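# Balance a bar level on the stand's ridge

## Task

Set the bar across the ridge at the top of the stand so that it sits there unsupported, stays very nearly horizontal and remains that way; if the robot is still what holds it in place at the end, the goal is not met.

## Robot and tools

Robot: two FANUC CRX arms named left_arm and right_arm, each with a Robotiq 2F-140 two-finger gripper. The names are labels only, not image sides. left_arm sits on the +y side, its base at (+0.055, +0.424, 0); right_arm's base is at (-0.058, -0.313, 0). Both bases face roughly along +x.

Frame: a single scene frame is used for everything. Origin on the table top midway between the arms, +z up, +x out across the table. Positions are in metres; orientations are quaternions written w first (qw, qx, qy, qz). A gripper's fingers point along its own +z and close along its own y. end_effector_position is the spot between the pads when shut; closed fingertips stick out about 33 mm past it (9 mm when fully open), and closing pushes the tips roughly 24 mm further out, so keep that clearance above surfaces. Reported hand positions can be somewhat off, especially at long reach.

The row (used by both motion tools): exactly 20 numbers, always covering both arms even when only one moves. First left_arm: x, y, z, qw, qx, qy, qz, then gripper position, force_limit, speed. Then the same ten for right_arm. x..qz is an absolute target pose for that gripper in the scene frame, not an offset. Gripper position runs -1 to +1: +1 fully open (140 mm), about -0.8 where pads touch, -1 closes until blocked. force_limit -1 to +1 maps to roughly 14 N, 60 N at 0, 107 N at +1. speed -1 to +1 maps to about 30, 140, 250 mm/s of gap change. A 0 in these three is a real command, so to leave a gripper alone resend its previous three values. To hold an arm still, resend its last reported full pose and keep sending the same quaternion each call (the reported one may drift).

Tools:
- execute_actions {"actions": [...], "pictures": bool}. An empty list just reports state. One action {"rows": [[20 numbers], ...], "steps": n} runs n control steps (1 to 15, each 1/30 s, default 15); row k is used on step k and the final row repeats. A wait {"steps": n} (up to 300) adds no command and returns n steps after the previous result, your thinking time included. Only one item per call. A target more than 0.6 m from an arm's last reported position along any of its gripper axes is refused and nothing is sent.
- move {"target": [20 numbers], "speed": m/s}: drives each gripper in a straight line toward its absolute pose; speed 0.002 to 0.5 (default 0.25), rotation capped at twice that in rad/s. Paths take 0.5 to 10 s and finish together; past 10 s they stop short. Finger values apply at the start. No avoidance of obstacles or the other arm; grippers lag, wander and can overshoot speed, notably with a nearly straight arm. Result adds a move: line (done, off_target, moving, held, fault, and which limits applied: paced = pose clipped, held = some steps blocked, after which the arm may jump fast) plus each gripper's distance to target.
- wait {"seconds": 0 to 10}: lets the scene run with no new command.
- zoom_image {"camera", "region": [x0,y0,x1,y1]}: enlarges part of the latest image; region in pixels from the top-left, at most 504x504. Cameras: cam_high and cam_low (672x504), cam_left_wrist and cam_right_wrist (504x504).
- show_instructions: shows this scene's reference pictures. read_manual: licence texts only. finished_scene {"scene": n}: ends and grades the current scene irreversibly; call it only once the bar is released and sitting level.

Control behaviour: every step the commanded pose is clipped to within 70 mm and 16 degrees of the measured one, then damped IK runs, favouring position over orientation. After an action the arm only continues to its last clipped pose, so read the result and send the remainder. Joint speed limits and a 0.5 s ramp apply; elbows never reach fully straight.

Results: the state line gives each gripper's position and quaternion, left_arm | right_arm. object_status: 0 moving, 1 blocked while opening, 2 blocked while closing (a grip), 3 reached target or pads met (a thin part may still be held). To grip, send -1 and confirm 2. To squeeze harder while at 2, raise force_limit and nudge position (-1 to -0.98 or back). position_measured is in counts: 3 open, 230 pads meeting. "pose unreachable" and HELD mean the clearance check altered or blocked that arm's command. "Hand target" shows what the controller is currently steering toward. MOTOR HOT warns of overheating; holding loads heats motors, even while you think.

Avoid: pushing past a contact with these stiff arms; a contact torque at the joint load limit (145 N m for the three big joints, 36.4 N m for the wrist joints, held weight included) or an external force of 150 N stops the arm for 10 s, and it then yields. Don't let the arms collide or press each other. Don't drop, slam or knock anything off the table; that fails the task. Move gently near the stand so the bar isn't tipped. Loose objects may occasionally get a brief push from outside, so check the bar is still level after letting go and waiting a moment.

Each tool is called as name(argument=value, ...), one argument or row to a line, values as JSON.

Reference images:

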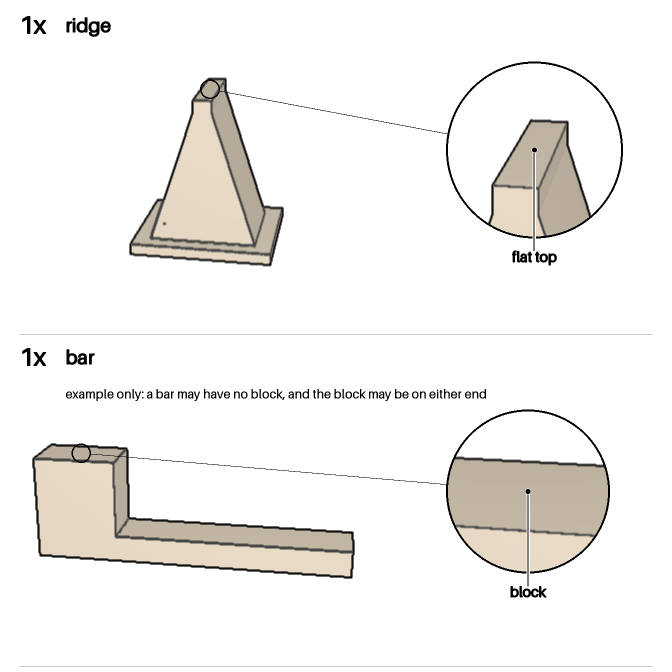

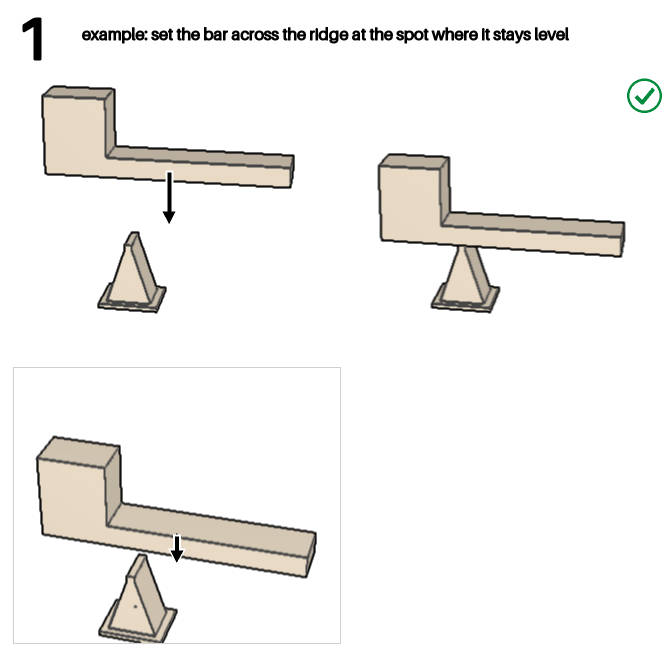

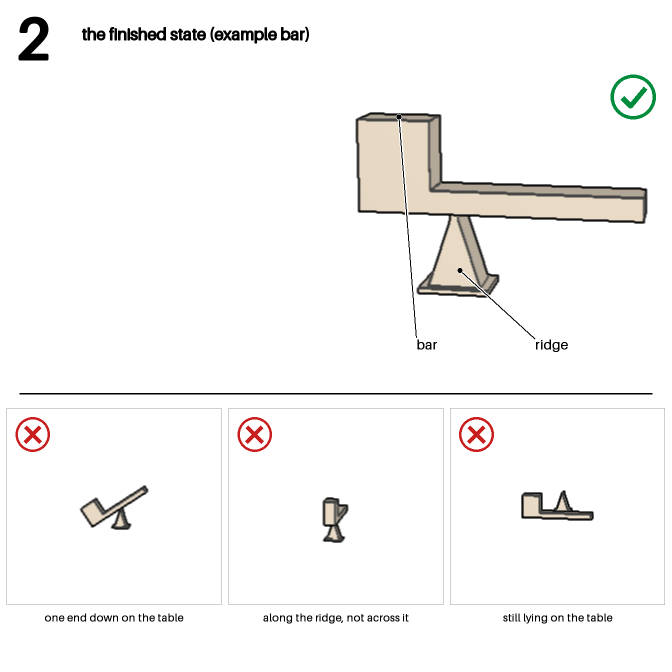

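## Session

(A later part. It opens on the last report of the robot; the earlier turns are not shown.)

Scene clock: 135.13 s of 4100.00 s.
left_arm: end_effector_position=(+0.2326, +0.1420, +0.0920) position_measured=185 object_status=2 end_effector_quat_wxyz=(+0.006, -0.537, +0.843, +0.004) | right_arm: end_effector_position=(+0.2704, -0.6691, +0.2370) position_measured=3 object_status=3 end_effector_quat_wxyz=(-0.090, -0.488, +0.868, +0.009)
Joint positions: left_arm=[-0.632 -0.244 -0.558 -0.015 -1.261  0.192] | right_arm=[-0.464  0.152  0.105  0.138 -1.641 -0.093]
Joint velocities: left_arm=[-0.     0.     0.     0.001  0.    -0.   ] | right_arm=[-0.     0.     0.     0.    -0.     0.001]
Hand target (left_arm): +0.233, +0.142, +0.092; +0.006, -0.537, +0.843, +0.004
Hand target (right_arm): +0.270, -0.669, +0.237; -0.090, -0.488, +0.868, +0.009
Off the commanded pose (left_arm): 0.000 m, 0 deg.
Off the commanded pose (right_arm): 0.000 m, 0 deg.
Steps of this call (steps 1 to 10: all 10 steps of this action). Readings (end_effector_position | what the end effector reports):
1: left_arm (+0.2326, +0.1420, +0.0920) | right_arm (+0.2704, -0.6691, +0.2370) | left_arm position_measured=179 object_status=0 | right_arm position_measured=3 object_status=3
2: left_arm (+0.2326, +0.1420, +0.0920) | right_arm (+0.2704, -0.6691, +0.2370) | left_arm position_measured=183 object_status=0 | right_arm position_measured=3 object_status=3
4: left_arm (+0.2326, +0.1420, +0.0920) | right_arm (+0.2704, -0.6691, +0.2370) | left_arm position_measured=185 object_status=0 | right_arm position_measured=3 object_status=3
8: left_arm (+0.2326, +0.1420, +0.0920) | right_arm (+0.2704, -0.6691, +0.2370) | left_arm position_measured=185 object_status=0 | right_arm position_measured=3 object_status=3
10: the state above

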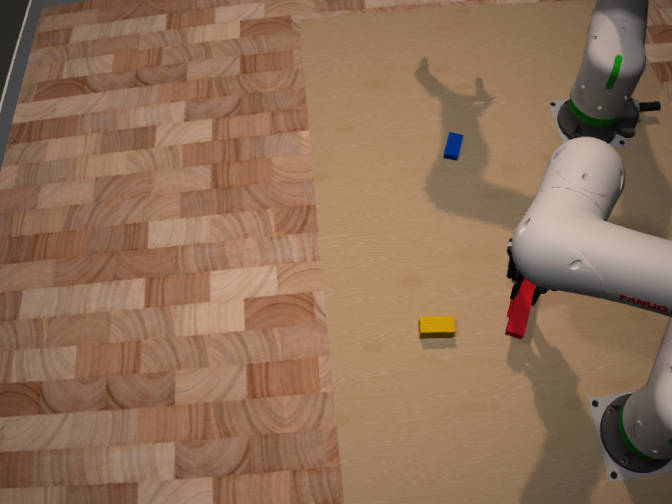

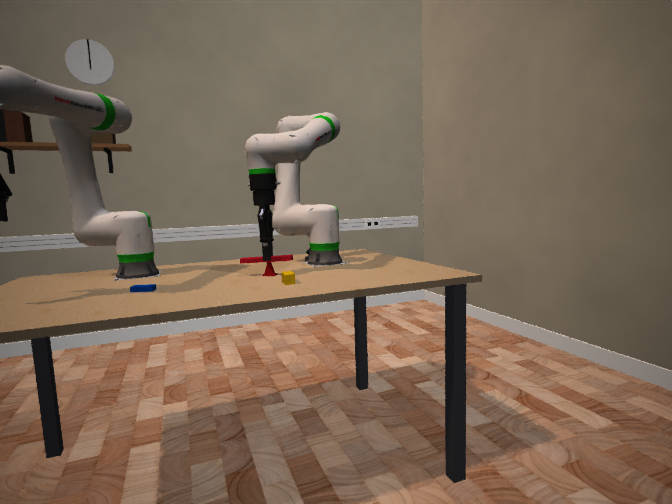

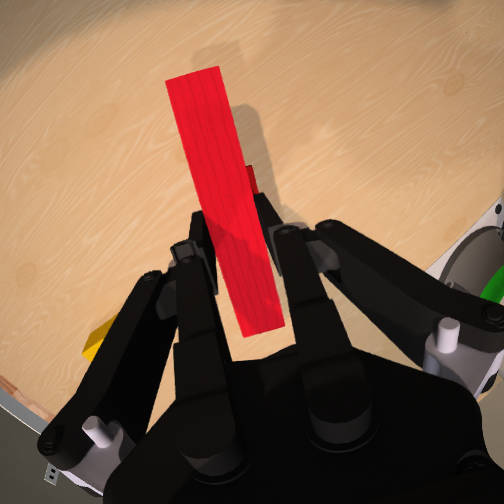

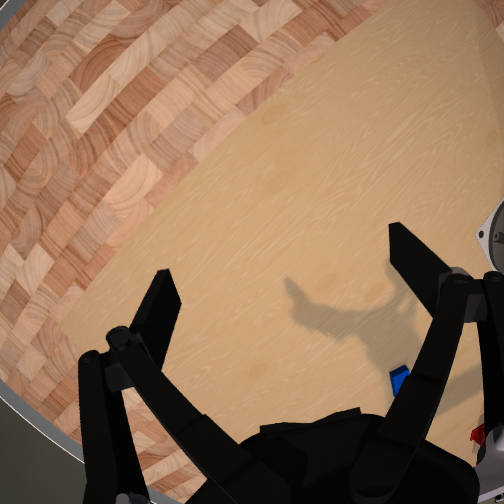

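move(
  target=[0.2338,0.1445,0.095,0.01,0.537,-0.843,0.0065,-1,0,0,0.2704,-0.6691,0.237,-0.09,-0.488,0.868,0.009,1,0,0],
  speed=0.02,
)

move(
  target=[0.2349,0.147,0.0923,0.01,0.537,-0.843,0.0065,-1,0,0,0.2704,-0.6691,0.237,-0.09,-0.488,0.868,0.009,1,0,0],
  speed=0.008,
)

zoom_image(
  camera="cam_low",
  region=[225,225,305,290],
)

execute_actions(
  actions=[
    {"rows":[[0.2349,0.147,0.0923,0.01,0.537,-0.843,0.0065,-0.4,0,-1,0.2704,-0.6691,0.237,-0.09,-0.488,0.868,0.009,1,0,0]],"steps":7},
  ],
  pictures=false,
)

execute_actions(
  actions=[
    {"rows":[[0.2349,0.147,0.0923,0.01,0.537,-0.843,0.0065,-1,0,0,0.2704,-0.6691,0.237,-0.09,-0.488,0.868,0.009,1,0,0]],"steps":10},
  ],
)

zoom_image(
  camera="cam_low",
  region=[225,225,305,290],
)

Scene clock: 141.87 s of 4100.00 s.
left_arm: end_effector_position=(+0.2337, +0.1445, +0.0950) position_measured=185 object_status=2 end_effector_quat_wxyz=(-0.010, -0.537, +0.843, -0.006) | right_arm: end_effector_position=(+0.2704, -0.6691, +0.2370) position_measured=3 object_status=3 end_effector_quat_wxyz=(-0.090, -0.488, +0.868, +0.009)
Joint positions: left_arm=[-0.58  -0.274 -0.584  0.025 -1.257  0.127] | right_arm=[-0.464  0.152  0.105  0.138 -1.641 -0.093]
Joint velocities: left_arm=[ 0.003 -0.001 -0.002  0.002  0.    -0.003] | right_arm=[ 0.    -0.001 -0.    -0.001 -0.     0.001]
Hand target (left_arm): +0.234, +0.144, +0.095; -0.010, -0.537, +0.843, -0.006
Hand target (right_arm): +0.270, -0.669, +0.237; -0.090, -0.488, +0.868, +0.009
Off the commanded pose (left_arm): 0.000 m, 0 deg.
Off the commanded pose (right_arm): 0.000 m, 0 deg.
After step 90, 2.57 s passed at rest.
move: done

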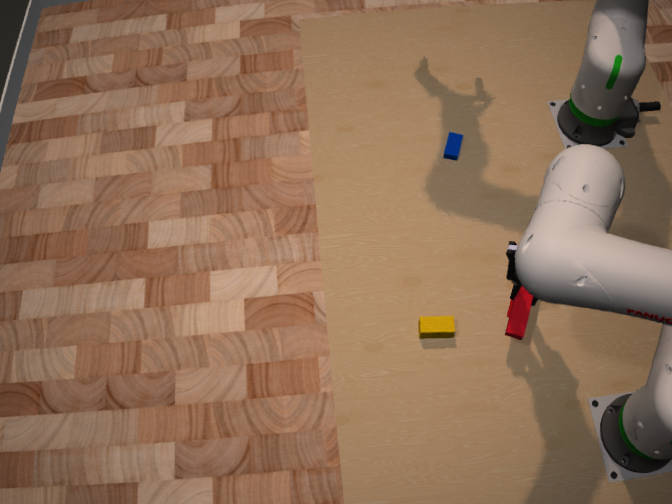

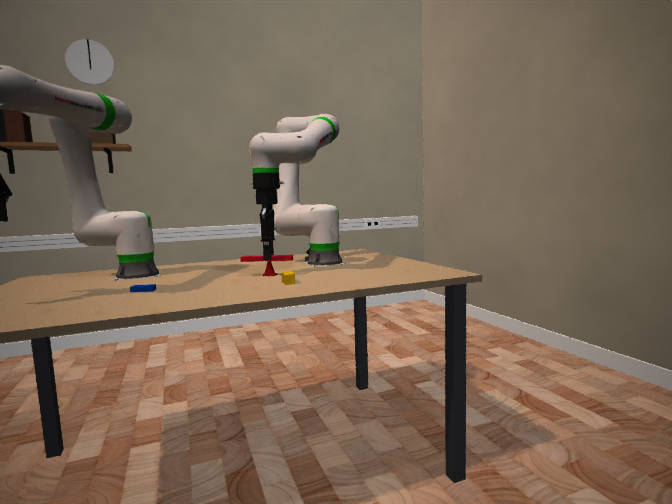

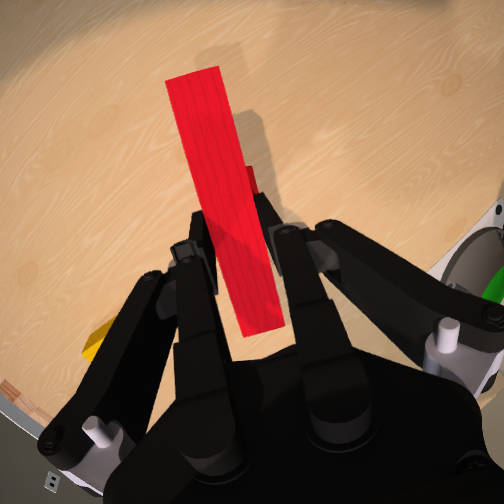

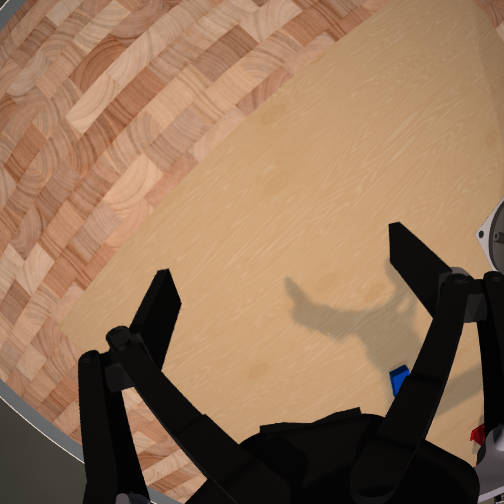

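Scene clock: 142.57 s of 4100.00 s.
left_arm: end_effector_position=(+0.2349, +0.1470, +0.0923) position_measured=185 object_status=2 end_effector_quat_wxyz=(-0.010, -0.537, +0.843, -0.006) | right_arm: end_effector_position=(+0.2704, -0.6691, +0.2370) position_measured=3 object_status=3 end_effector_quat_wxyz=(-0.090, -0.488, +0.868, +0.009)
Joint positions: left_arm=[-0.57  -0.276 -0.592  0.025 -1.251  0.118] | right_arm=[-0.464  0.152  0.105  0.138 -1.641 -0.093]
Joint velocities: left_arm=[ 0.001  0.001 -0.001 -0.     0.001 -0.003] | right_arm=[-0.001  0.    -0.    -0.    -0.     0.001]
Hand target (left_arm): +0.235, +0.147, +0.092; -0.010, -0.537, +0.843, -0.006
Hand target (right_arm): +0.270, -0.669, +0.237; -0.090, -0.488, +0.868, +0.009
Off the commanded pose (left_arm): 0.000 m, 0 deg.
Off the commanded pose (right_arm): 0.000 m, 0 deg.
move: done

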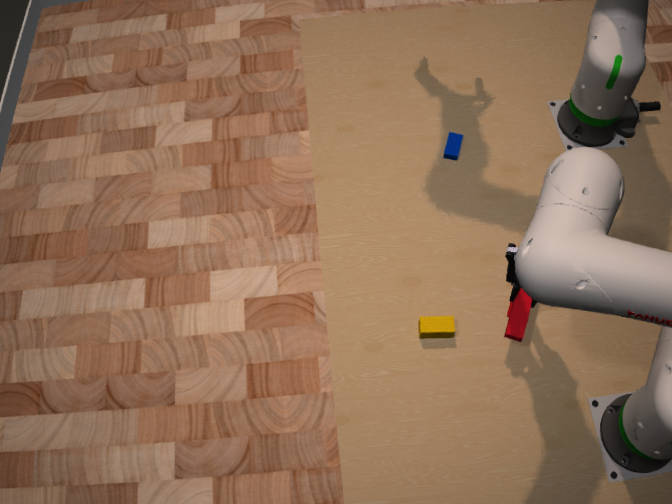

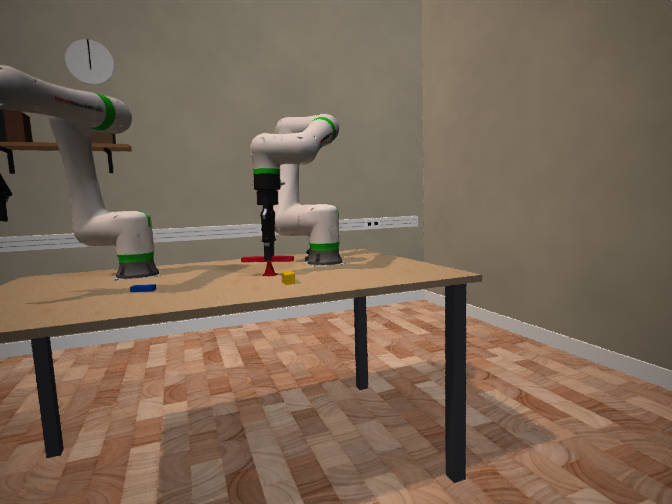

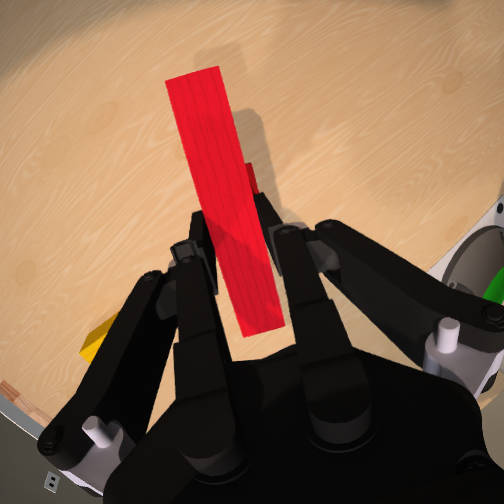

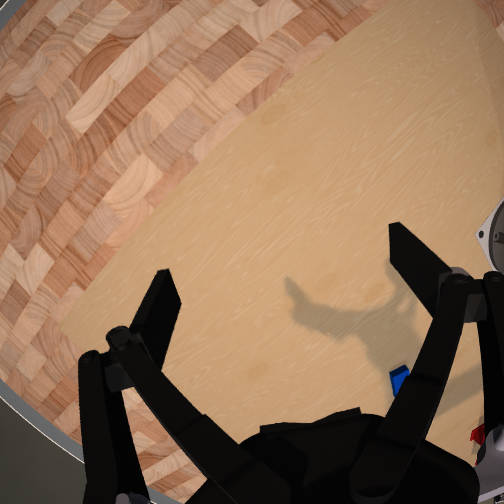

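Region (225, 225, 305, 290) of cam_low's 672x504 image, scaled by 6.300, with more detail than that image has; it fills the top 410 rows of this view, and the rest is white.

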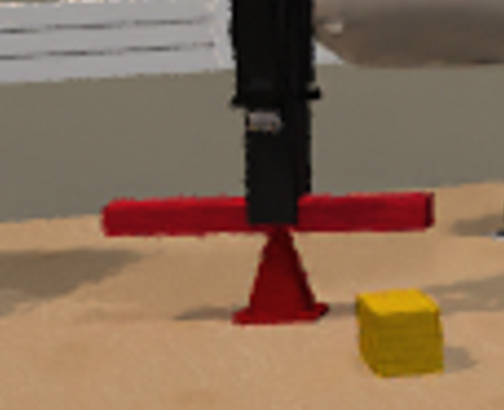

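Scene clock: 142.80 s of 4100.00 s.
left_arm: end_effector_position=(+0.2349, +0.1470, +0.0923) position_measured=179 object_status=0 end_effector_quat_wxyz=(-0.010, -0.537, +0.843, -0.007) | right_arm: end_effector_position=(+0.2704, -0.6691, +0.2370) position_measured=3 object_status=3 end_effector_quat_wxyz=(-0.090, -0.488, +0.868, +0.009)
Joint positions: left_arm=[-0.57  -0.276 -0.592  0.025 -1.251  0.118] | right_arm=[-0.464  0.152  0.105  0.138 -1.641 -0.093]
Joint velocities: left_arm=[ 0.    -0.001 -0.     0.     0.    -0.   ] | right_arm=[-0.     0.001  0.     0.    -0.001  0.   ]
Hand target (left_arm): +0.235, +0.147, +0.092; -0.010, -0.537, +0.843, -0.007
Hand target (right_arm): +0.270, -0.669, +0.237; -0.090, -0.488, +0.868, +0.009
Off the commanded pose (left_arm): 0.000 m, 0 deg.
Off the commanded pose (right_arm): 0.000 m, 0 deg.
Steps of this call (steps 1 to 7: all 7 steps of this action). Readings (end_effector_position | what the end effector reports):
1: left_arm (+0.2349, +0.1470, +0.0923) | right_arm (+0.2704, -0.6691, +0.2370) | left_arm position_measured=185 object_status=0 | right_arm position_measured=3 object_status=3
2: left_arm (+0.2349, +0.1470, +0.0923) | right_arm (+0.2704, -0.6691, +0.2370) | left_arm position_measured=185 object_status=0 | right_arm position_measured=3 object_status=3
4: left_arm (+0.2349, +0.1470, +0.0923) | right_arm (+0.2704, -0.6691, +0.2370) | left_arm position_measured=181 object_status=0 | right_arm position_measured=3 object_status=3
7: the state above

Scene clock: 143.13 s of 4100.00 s.
left_arm: end_effector_position=(+0.2349, +0.1470, +0.0923) position_measured=185 object_status=0 end_effector_quat_wxyz=(-0.010, -0.537, +0.843, -0.007) | right_arm: end_effector_position=(+0.2704, -0.6691, +0.2370) position_measured=3 object_status=3 end_effector_quat_wxyz=(-0.090, -0.488, +0.868, +0.009)
Joint positions: left_arm=[-0.57  -0.276 -0.592  0.025 -1.251  0.118] | right_arm=[-0.464  0.152  0.105  0.138 -1.641 -0.093]
Joint velocities: left_arm=[ 0.    -0.001  0.    -0.     0.    -0.   ] | right_arm=[ 0.    -0.     0.     0.    -0.002  0.   ]
Hand target (left_arm): +0.235, +0.147, +0.092; -0.010, -0.537, +0.843, -0.007
Hand target (right_arm): +0.270, -0.669, +0.237; -0.090, -0.488, +0.868, +0.009
Off the commanded pose (left_arm): 0.000 m, 0 deg.
Off the commanded pose (right_arm): 0.000 m, 0 deg.
Steps of this call (steps 1 to 10: all 10 steps of this action). Readings (end_effector_position | what the end effector reports):
1: left_arm (+0.2349, +0.1470, +0.0923) | right_arm (+0.2704, -0.6691, +0.2370) | left_arm position_measured=179 object_status=0 | right_arm position_measured=3 object_status=3
2: left_arm (+0.2349, +0.1470, +0.0923) | right_arm (+0.2704, -0.6691, +0.2370) | left_arm position_measured=183 object_status=0 | right_arm position_measured=3 object_status=3
4: left_arm (+0.2349, +0.1470, +0.0923) | right_arm (+0.2704, -0.6691, +0.2370) | left_arm position_measured=185 object_status=0 | right_arm position_measured=3 object_status=3
8: left_arm (+0.2349, +0.1470, +0.0923) | right_arm (+0.2704, -0.6691, +0.2370) | left_arm position_measured=185 object_status=0 | right_arm position_measured=3 object_status=3
10: the state above

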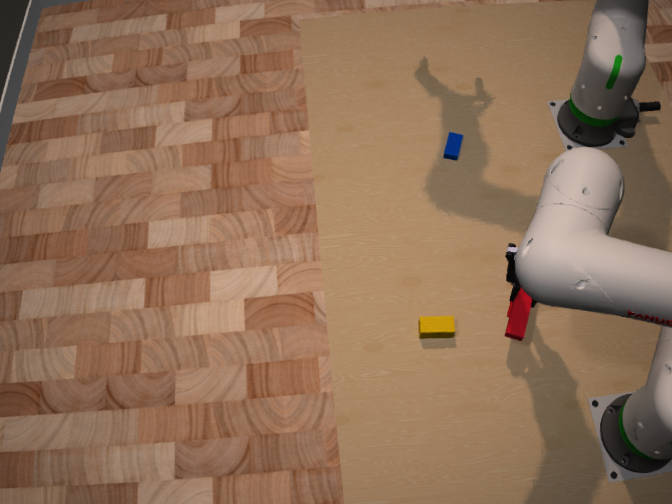

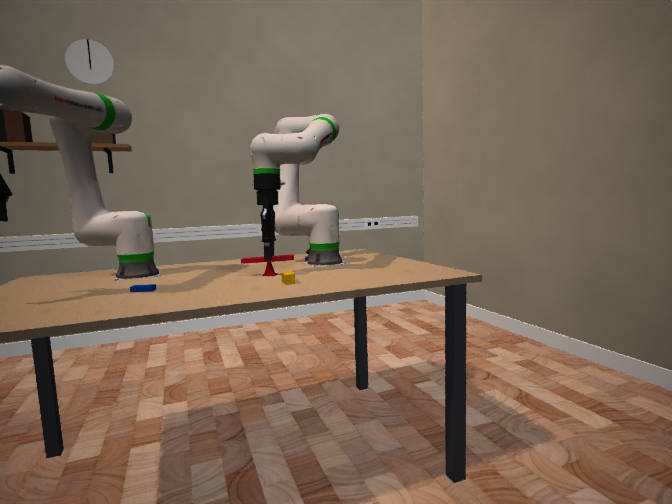

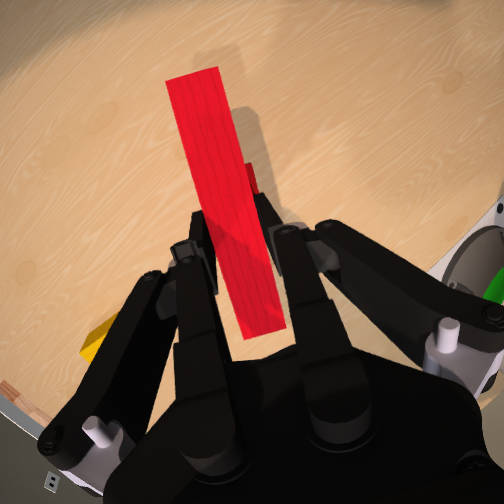

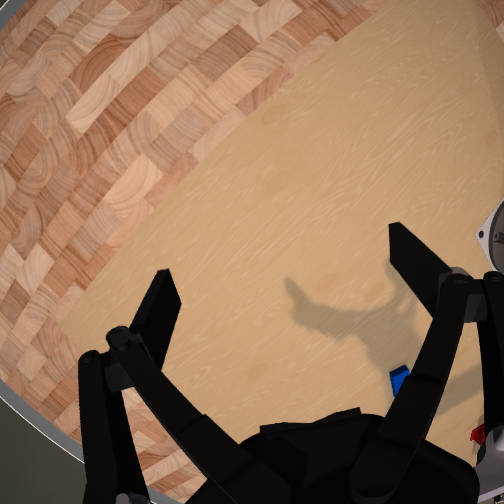

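Region (225, 225, 305, 290) of cam_low's 672x504 image, scaled by 6.300, with more detail than that image has; it fills the top 410 rows of this view, and the rest is white.

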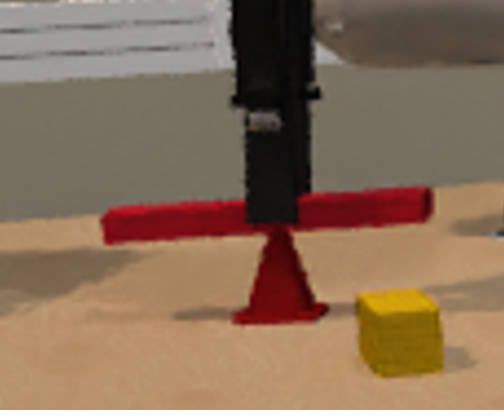

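move(
  target=[0.2358,0.1488,0.095,0.028,0.537,-0.843,0.018,-1,0,0,0.2704,-0.6691,0.237,-0.09,-0.488,0.868,0.009,1,0,0],
  speed=0.02,
)

move(
  target=[0.2366,0.1506,0.0926,0.028,0.537,-0.843,0.018,-1,0,0,0.2704,-0.6691,0.237,-0.09,-0.488,0.868,0.009,1,0,0],
  speed=0.008,
)

zoom_image(
  camera="cam_low",
  region=[225,225,305,290],
)

execute_actions(
  actions=[
    {"rows":[[0.2366,0.1506,0.0926,0.028,0.537,-0.843,0.018,-0.4,0,-1,0.2704,-0.6691,0.237,-0.09,-0.488,0.868,0.009,1,0,0]],"steps":8},
  ],
  pictures=false,
)

execute_actions(
  actions=[
    {"rows":[[0.2366,0.1506,0.0926,0.028,0.537,-0.843,0.018,-1,0,0,0.2704,-0.6691,0.237,-0.09,-0.488,0.868,0.009,1,0,0]],"steps":10},
  ],
)

zoom_image(
  camera="cam_low",
  region=[225,225,305,290],
)

Scene clock: 149.00 s of 4100.00 s.
left_arm: end_effector_position=(+0.2357, +0.1488, +0.0950) position_measured=185 object_status=2 end_effector_quat_wxyz=(-0.028, -0.537, +0.843, -0.018) | right_arm: end_effector_position=(+0.2704, -0.6691, +0.2370) position_measured=3 object_status=3 end_effector_quat_wxyz=(-0.090, -0.488, +0.868, +0.009)
Joint positions: left_arm=[-0.513 -0.303 -0.621  0.07  -1.249  0.046] | right_arm=[-0.464  0.152  0.105  0.138 -1.641 -0.093]
Joint velocities: left_arm=[ 0.003 -0.001 -0.001  0.002 -0.    -0.004] | right_arm=[ 0.    -0.    -0.    -0.001  0.001  0.001]
Hand target (left_arm): +0.236, +0.149, +0.095; -0.028, -0.537, +0.843, -0.018
Hand target (right_arm): +0.270, -0.669, +0.237; -0.090, -0.488, +0.868, +0.009
Off the commanded pose (left_arm): 0.000 m, 0 deg.
Off the commanded pose (right_arm): 0.000 m, 0 deg.
After step 90, 1.57 s passed at rest.
move: done

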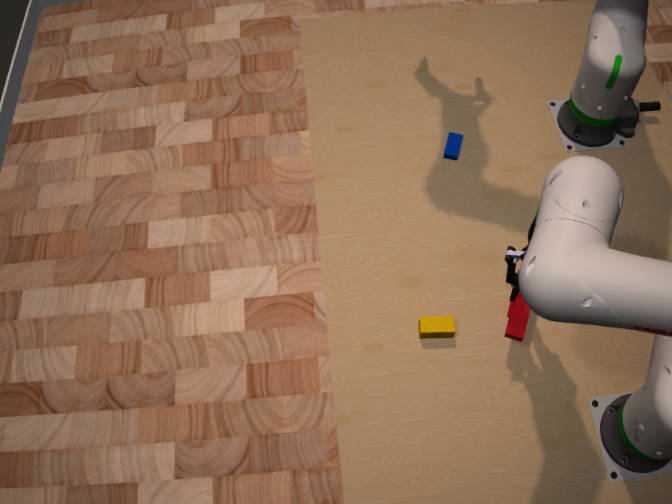

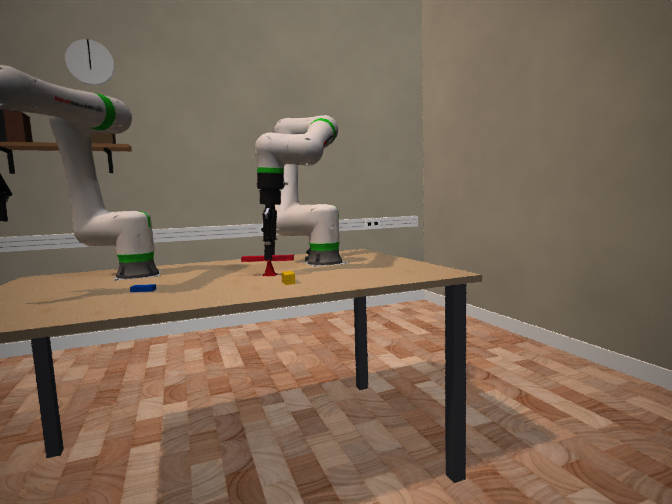

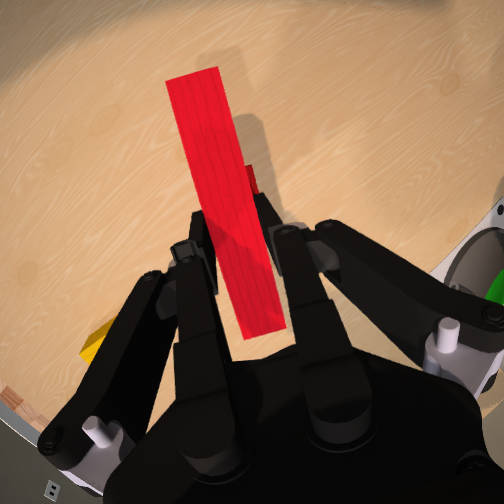

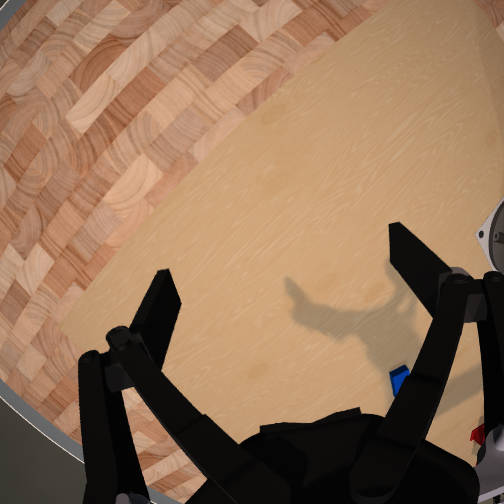

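Scene clock: 149.70 s of 4100.00 s.
left_arm: end_effector_position=(+0.2366, +0.1506, +0.0926) position_measured=185 object_status=2 end_effector_quat_wxyz=(-0.028, -0.537, +0.843, -0.018) | right_arm: end_effector_position=(+0.2704, -0.6691, +0.2370) position_measured=3 object_status=3 end_effector_quat_wxyz=(-0.090, -0.488, +0.868, +0.009)
Joint positions: left_arm=[-0.506 -0.304 -0.627  0.07  -1.244  0.039] | right_arm=[-0.464  0.152  0.105  0.138 -1.641 -0.093]
Joint velocities: left_arm=[ 0.001  0.    -0.001 -0.     0.    -0.002] | right_arm=[ 0.001  0.     0.    -0.     0.     0.   ]
Hand target (left_arm): +0.237, +0.151, +0.093; -0.028, -0.537, +0.843, -0.018
Hand target (right_arm): +0.270, -0.669, +0.237; -0.090, -0.488, +0.868, +0.009
Off the commanded pose (left_arm): 0.000 m, 0 deg.
Off the commanded pose (right_arm): 0.000 m, 0 deg.
move: done

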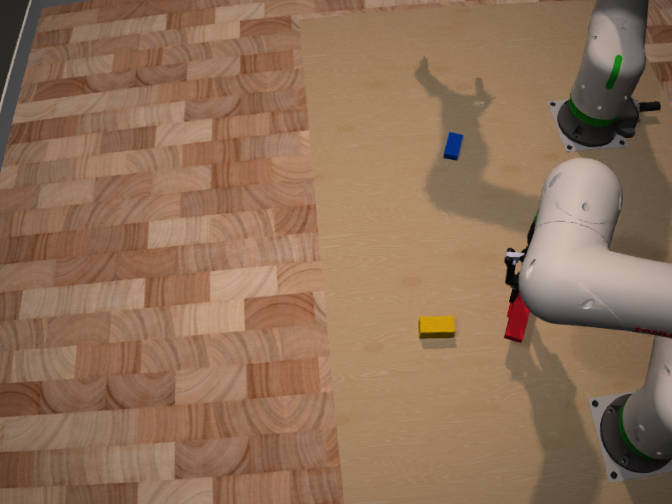

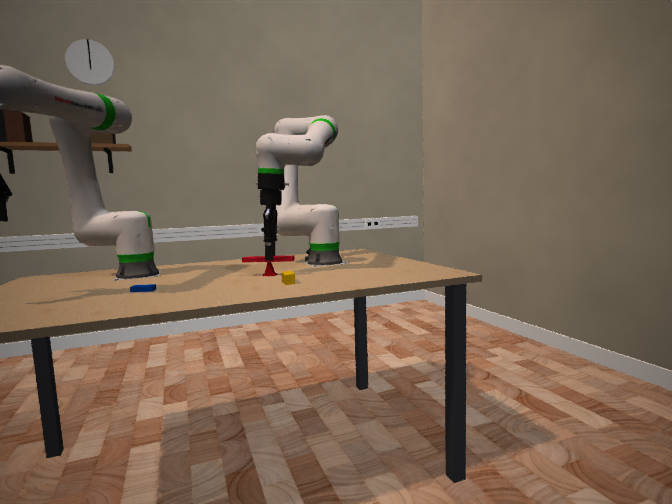

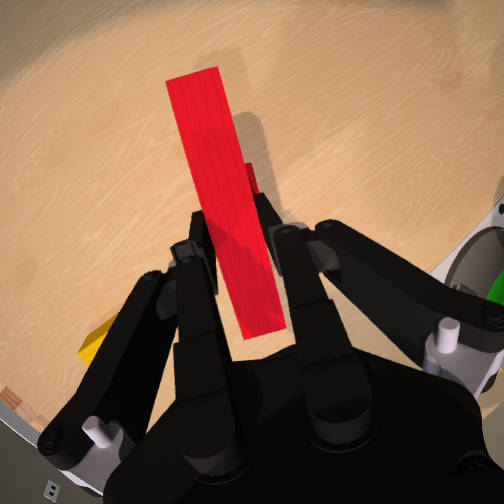

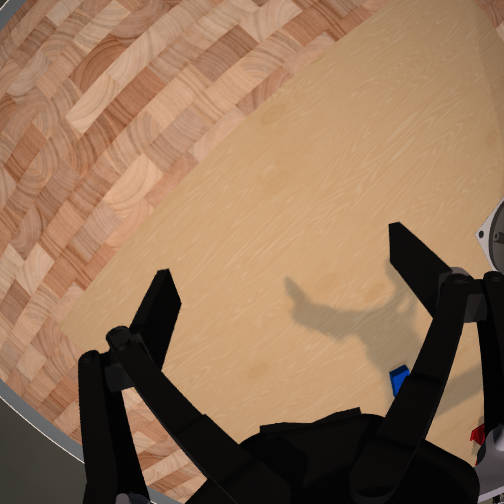

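Region (225, 225, 305, 290) of cam_low's 672x504 image, scaled by 6.300, with more detail than that image has; it fills the top 410 rows of this view, and the rest is white.

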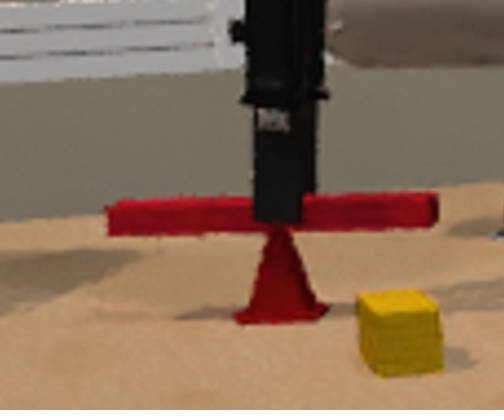

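Scene clock: 149.97 s of 4100.00 s.
left_arm: end_effector_position=(+0.2366, +0.1506, +0.0926) position_measured=179 object_status=0 end_effector_quat_wxyz=(-0.028, -0.537, +0.843, -0.018) | right_arm: end_effector_position=(+0.2704, -0.6691, +0.2370) position_measured=3 object_status=3 end_effector_quat_wxyz=(-0.090, -0.488, +0.868, +0.009)
Joint positions: left_arm=[-0.506 -0.304 -0.627  0.07  -1.244  0.039] | right_arm=[-0.464  0.152  0.105  0.138 -1.641 -0.093]
Joint velocities: left_arm=[ 0.     0.    -0.     0.001  0.    -0.   ] | right_arm=[-0.002  0.     0.    -0.    -0.     0.001]
Hand target (left_arm): +0.237, +0.151, +0.093; -0.028, -0.537, +0.843, -0.018
Hand target (right_arm): +0.270, -0.669, +0.237; -0.090, -0.488, +0.868, +0.009
Off the commanded pose (left_arm): 0.000 m, 0 deg.
Off the commanded pose (right_arm): 0.000 m, 0 deg.
Steps of this call (steps 1 to 8: all 8 steps of this action). Readings (end_effector_position | what the end effector reports):
1: left_arm (+0.2366, +0.1506, +0.0926) | right_arm (+0.2704, -0.6691, +0.2370) | left_arm position_measured=185 object_status=0 | right_arm position_measured=3 object_status=3
2: left_arm (+0.2366, +0.1506, +0.0926) | right_arm (+0.2704, -0.6691, +0.2370) | left_arm position_measured=185 object_status=0 | right_arm position_measured=3 object_status=3
4: left_arm (+0.2366, +0.1506, +0.0926) | right_arm (+0.2704, -0.6691, +0.2370) | left_arm position_measured=181 object_status=0 | right_arm position_measured=3 object_status=3
8: the state above

Scene clock: 150.30 s of 4100.00 s.
left_arm: end_effector_position=(+0.2366, +0.1506, +0.0927) position_measured=185 object_status=0 end_effector_quat_wxyz=(-0.028, -0.537, +0.843, -0.018) | right_arm: end_effector_position=(+0.2704, -0.6691, +0.2370) position_measured=3 object_status=3 end_effector_quat_wxyz=(-0.090, -0.488, +0.868, +0.009)
Joint positions: left_arm=[-0.506 -0.304 -0.627  0.07  -1.244  0.039] | right_arm=[-0.464  0.152  0.105  0.138 -1.641 -0.093]
Joint velocities: left_arm=[-0.    -0.    -0.     0.    -0.    -0.001] | right_arm=[-0.001 -0.001 -0.    -0.    -0.001  0.001]
Hand target (left_arm): +0.237, +0.151, +0.093; -0.028, -0.537, +0.843, -0.018
Hand target (right_arm): +0.270, -0.669, +0.237; -0.090, -0.488, +0.868, +0.009
Off the commanded pose (left_arm): 0.000 m, 0 deg.
Off the commanded pose (right_arm): 0.000 m, 0 deg.
Steps of this call (steps 1 to 10: all 10 steps of this action). Readings (end_effector_position | what the end effector reports):
1: left_arm (+0.2366, +0.1506, +0.0926) | right_arm (+0.2704, -0.6691, +0.2370) | left_arm position_measured=179 object_status=0 | right_arm position_measured=3 object_status=3
2: left_arm (+0.2366, +0.1506, +0.0927) | right_arm (+0.2704, -0.6691, +0.2370) | left_arm position_measured=183 object_status=0 | right_arm position_measured=3 object_status=3
4: left_arm (+0.2366, +0.1506, +0.0927) | right_arm (+0.2704, -0.6691, +0.2370) | left_arm position_measured=185 object_status=0 | right_arm position_measured=3 object_status=3
8: left_arm (+0.2366, +0.1506, +0.0927) | right_arm (+0.2704, -0.6691, +0.2370) | left_arm position_measured=185 object_status=0 | right_arm position_measured=3 object_status=3
10: the state above

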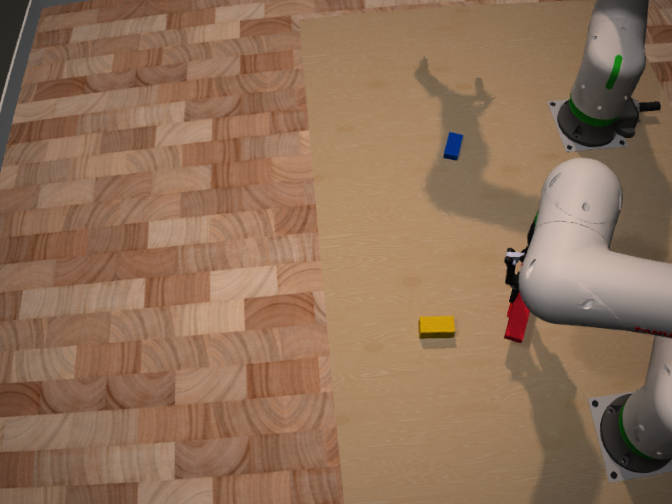

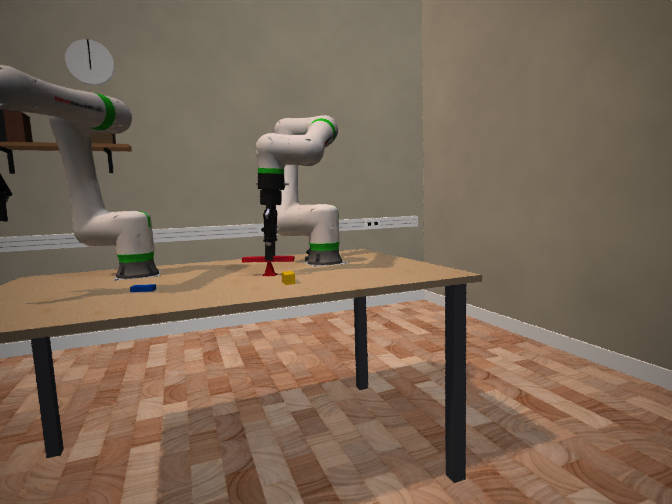

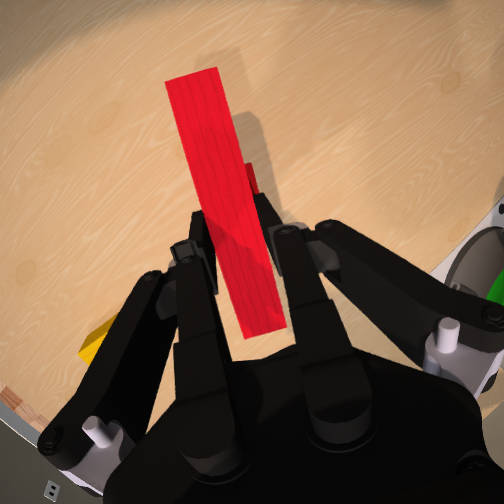

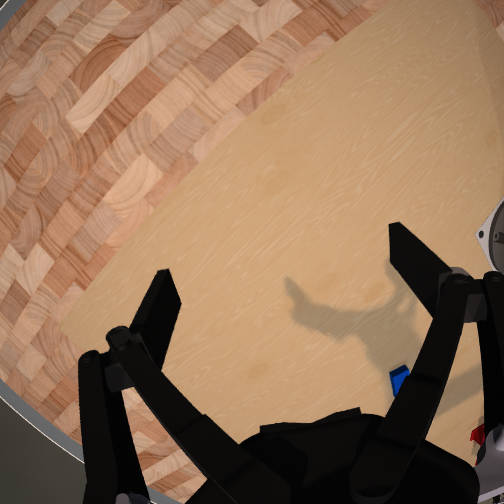

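Region (225, 225, 305, 290) of cam_low's 672x504 image, scaled by 6.300, with more detail than that image has; it fills the top 410 rows of this view, and the rest is white.

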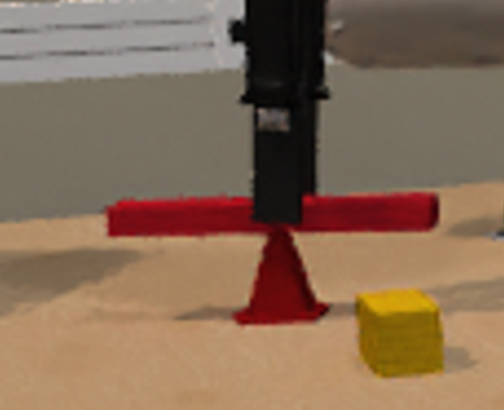

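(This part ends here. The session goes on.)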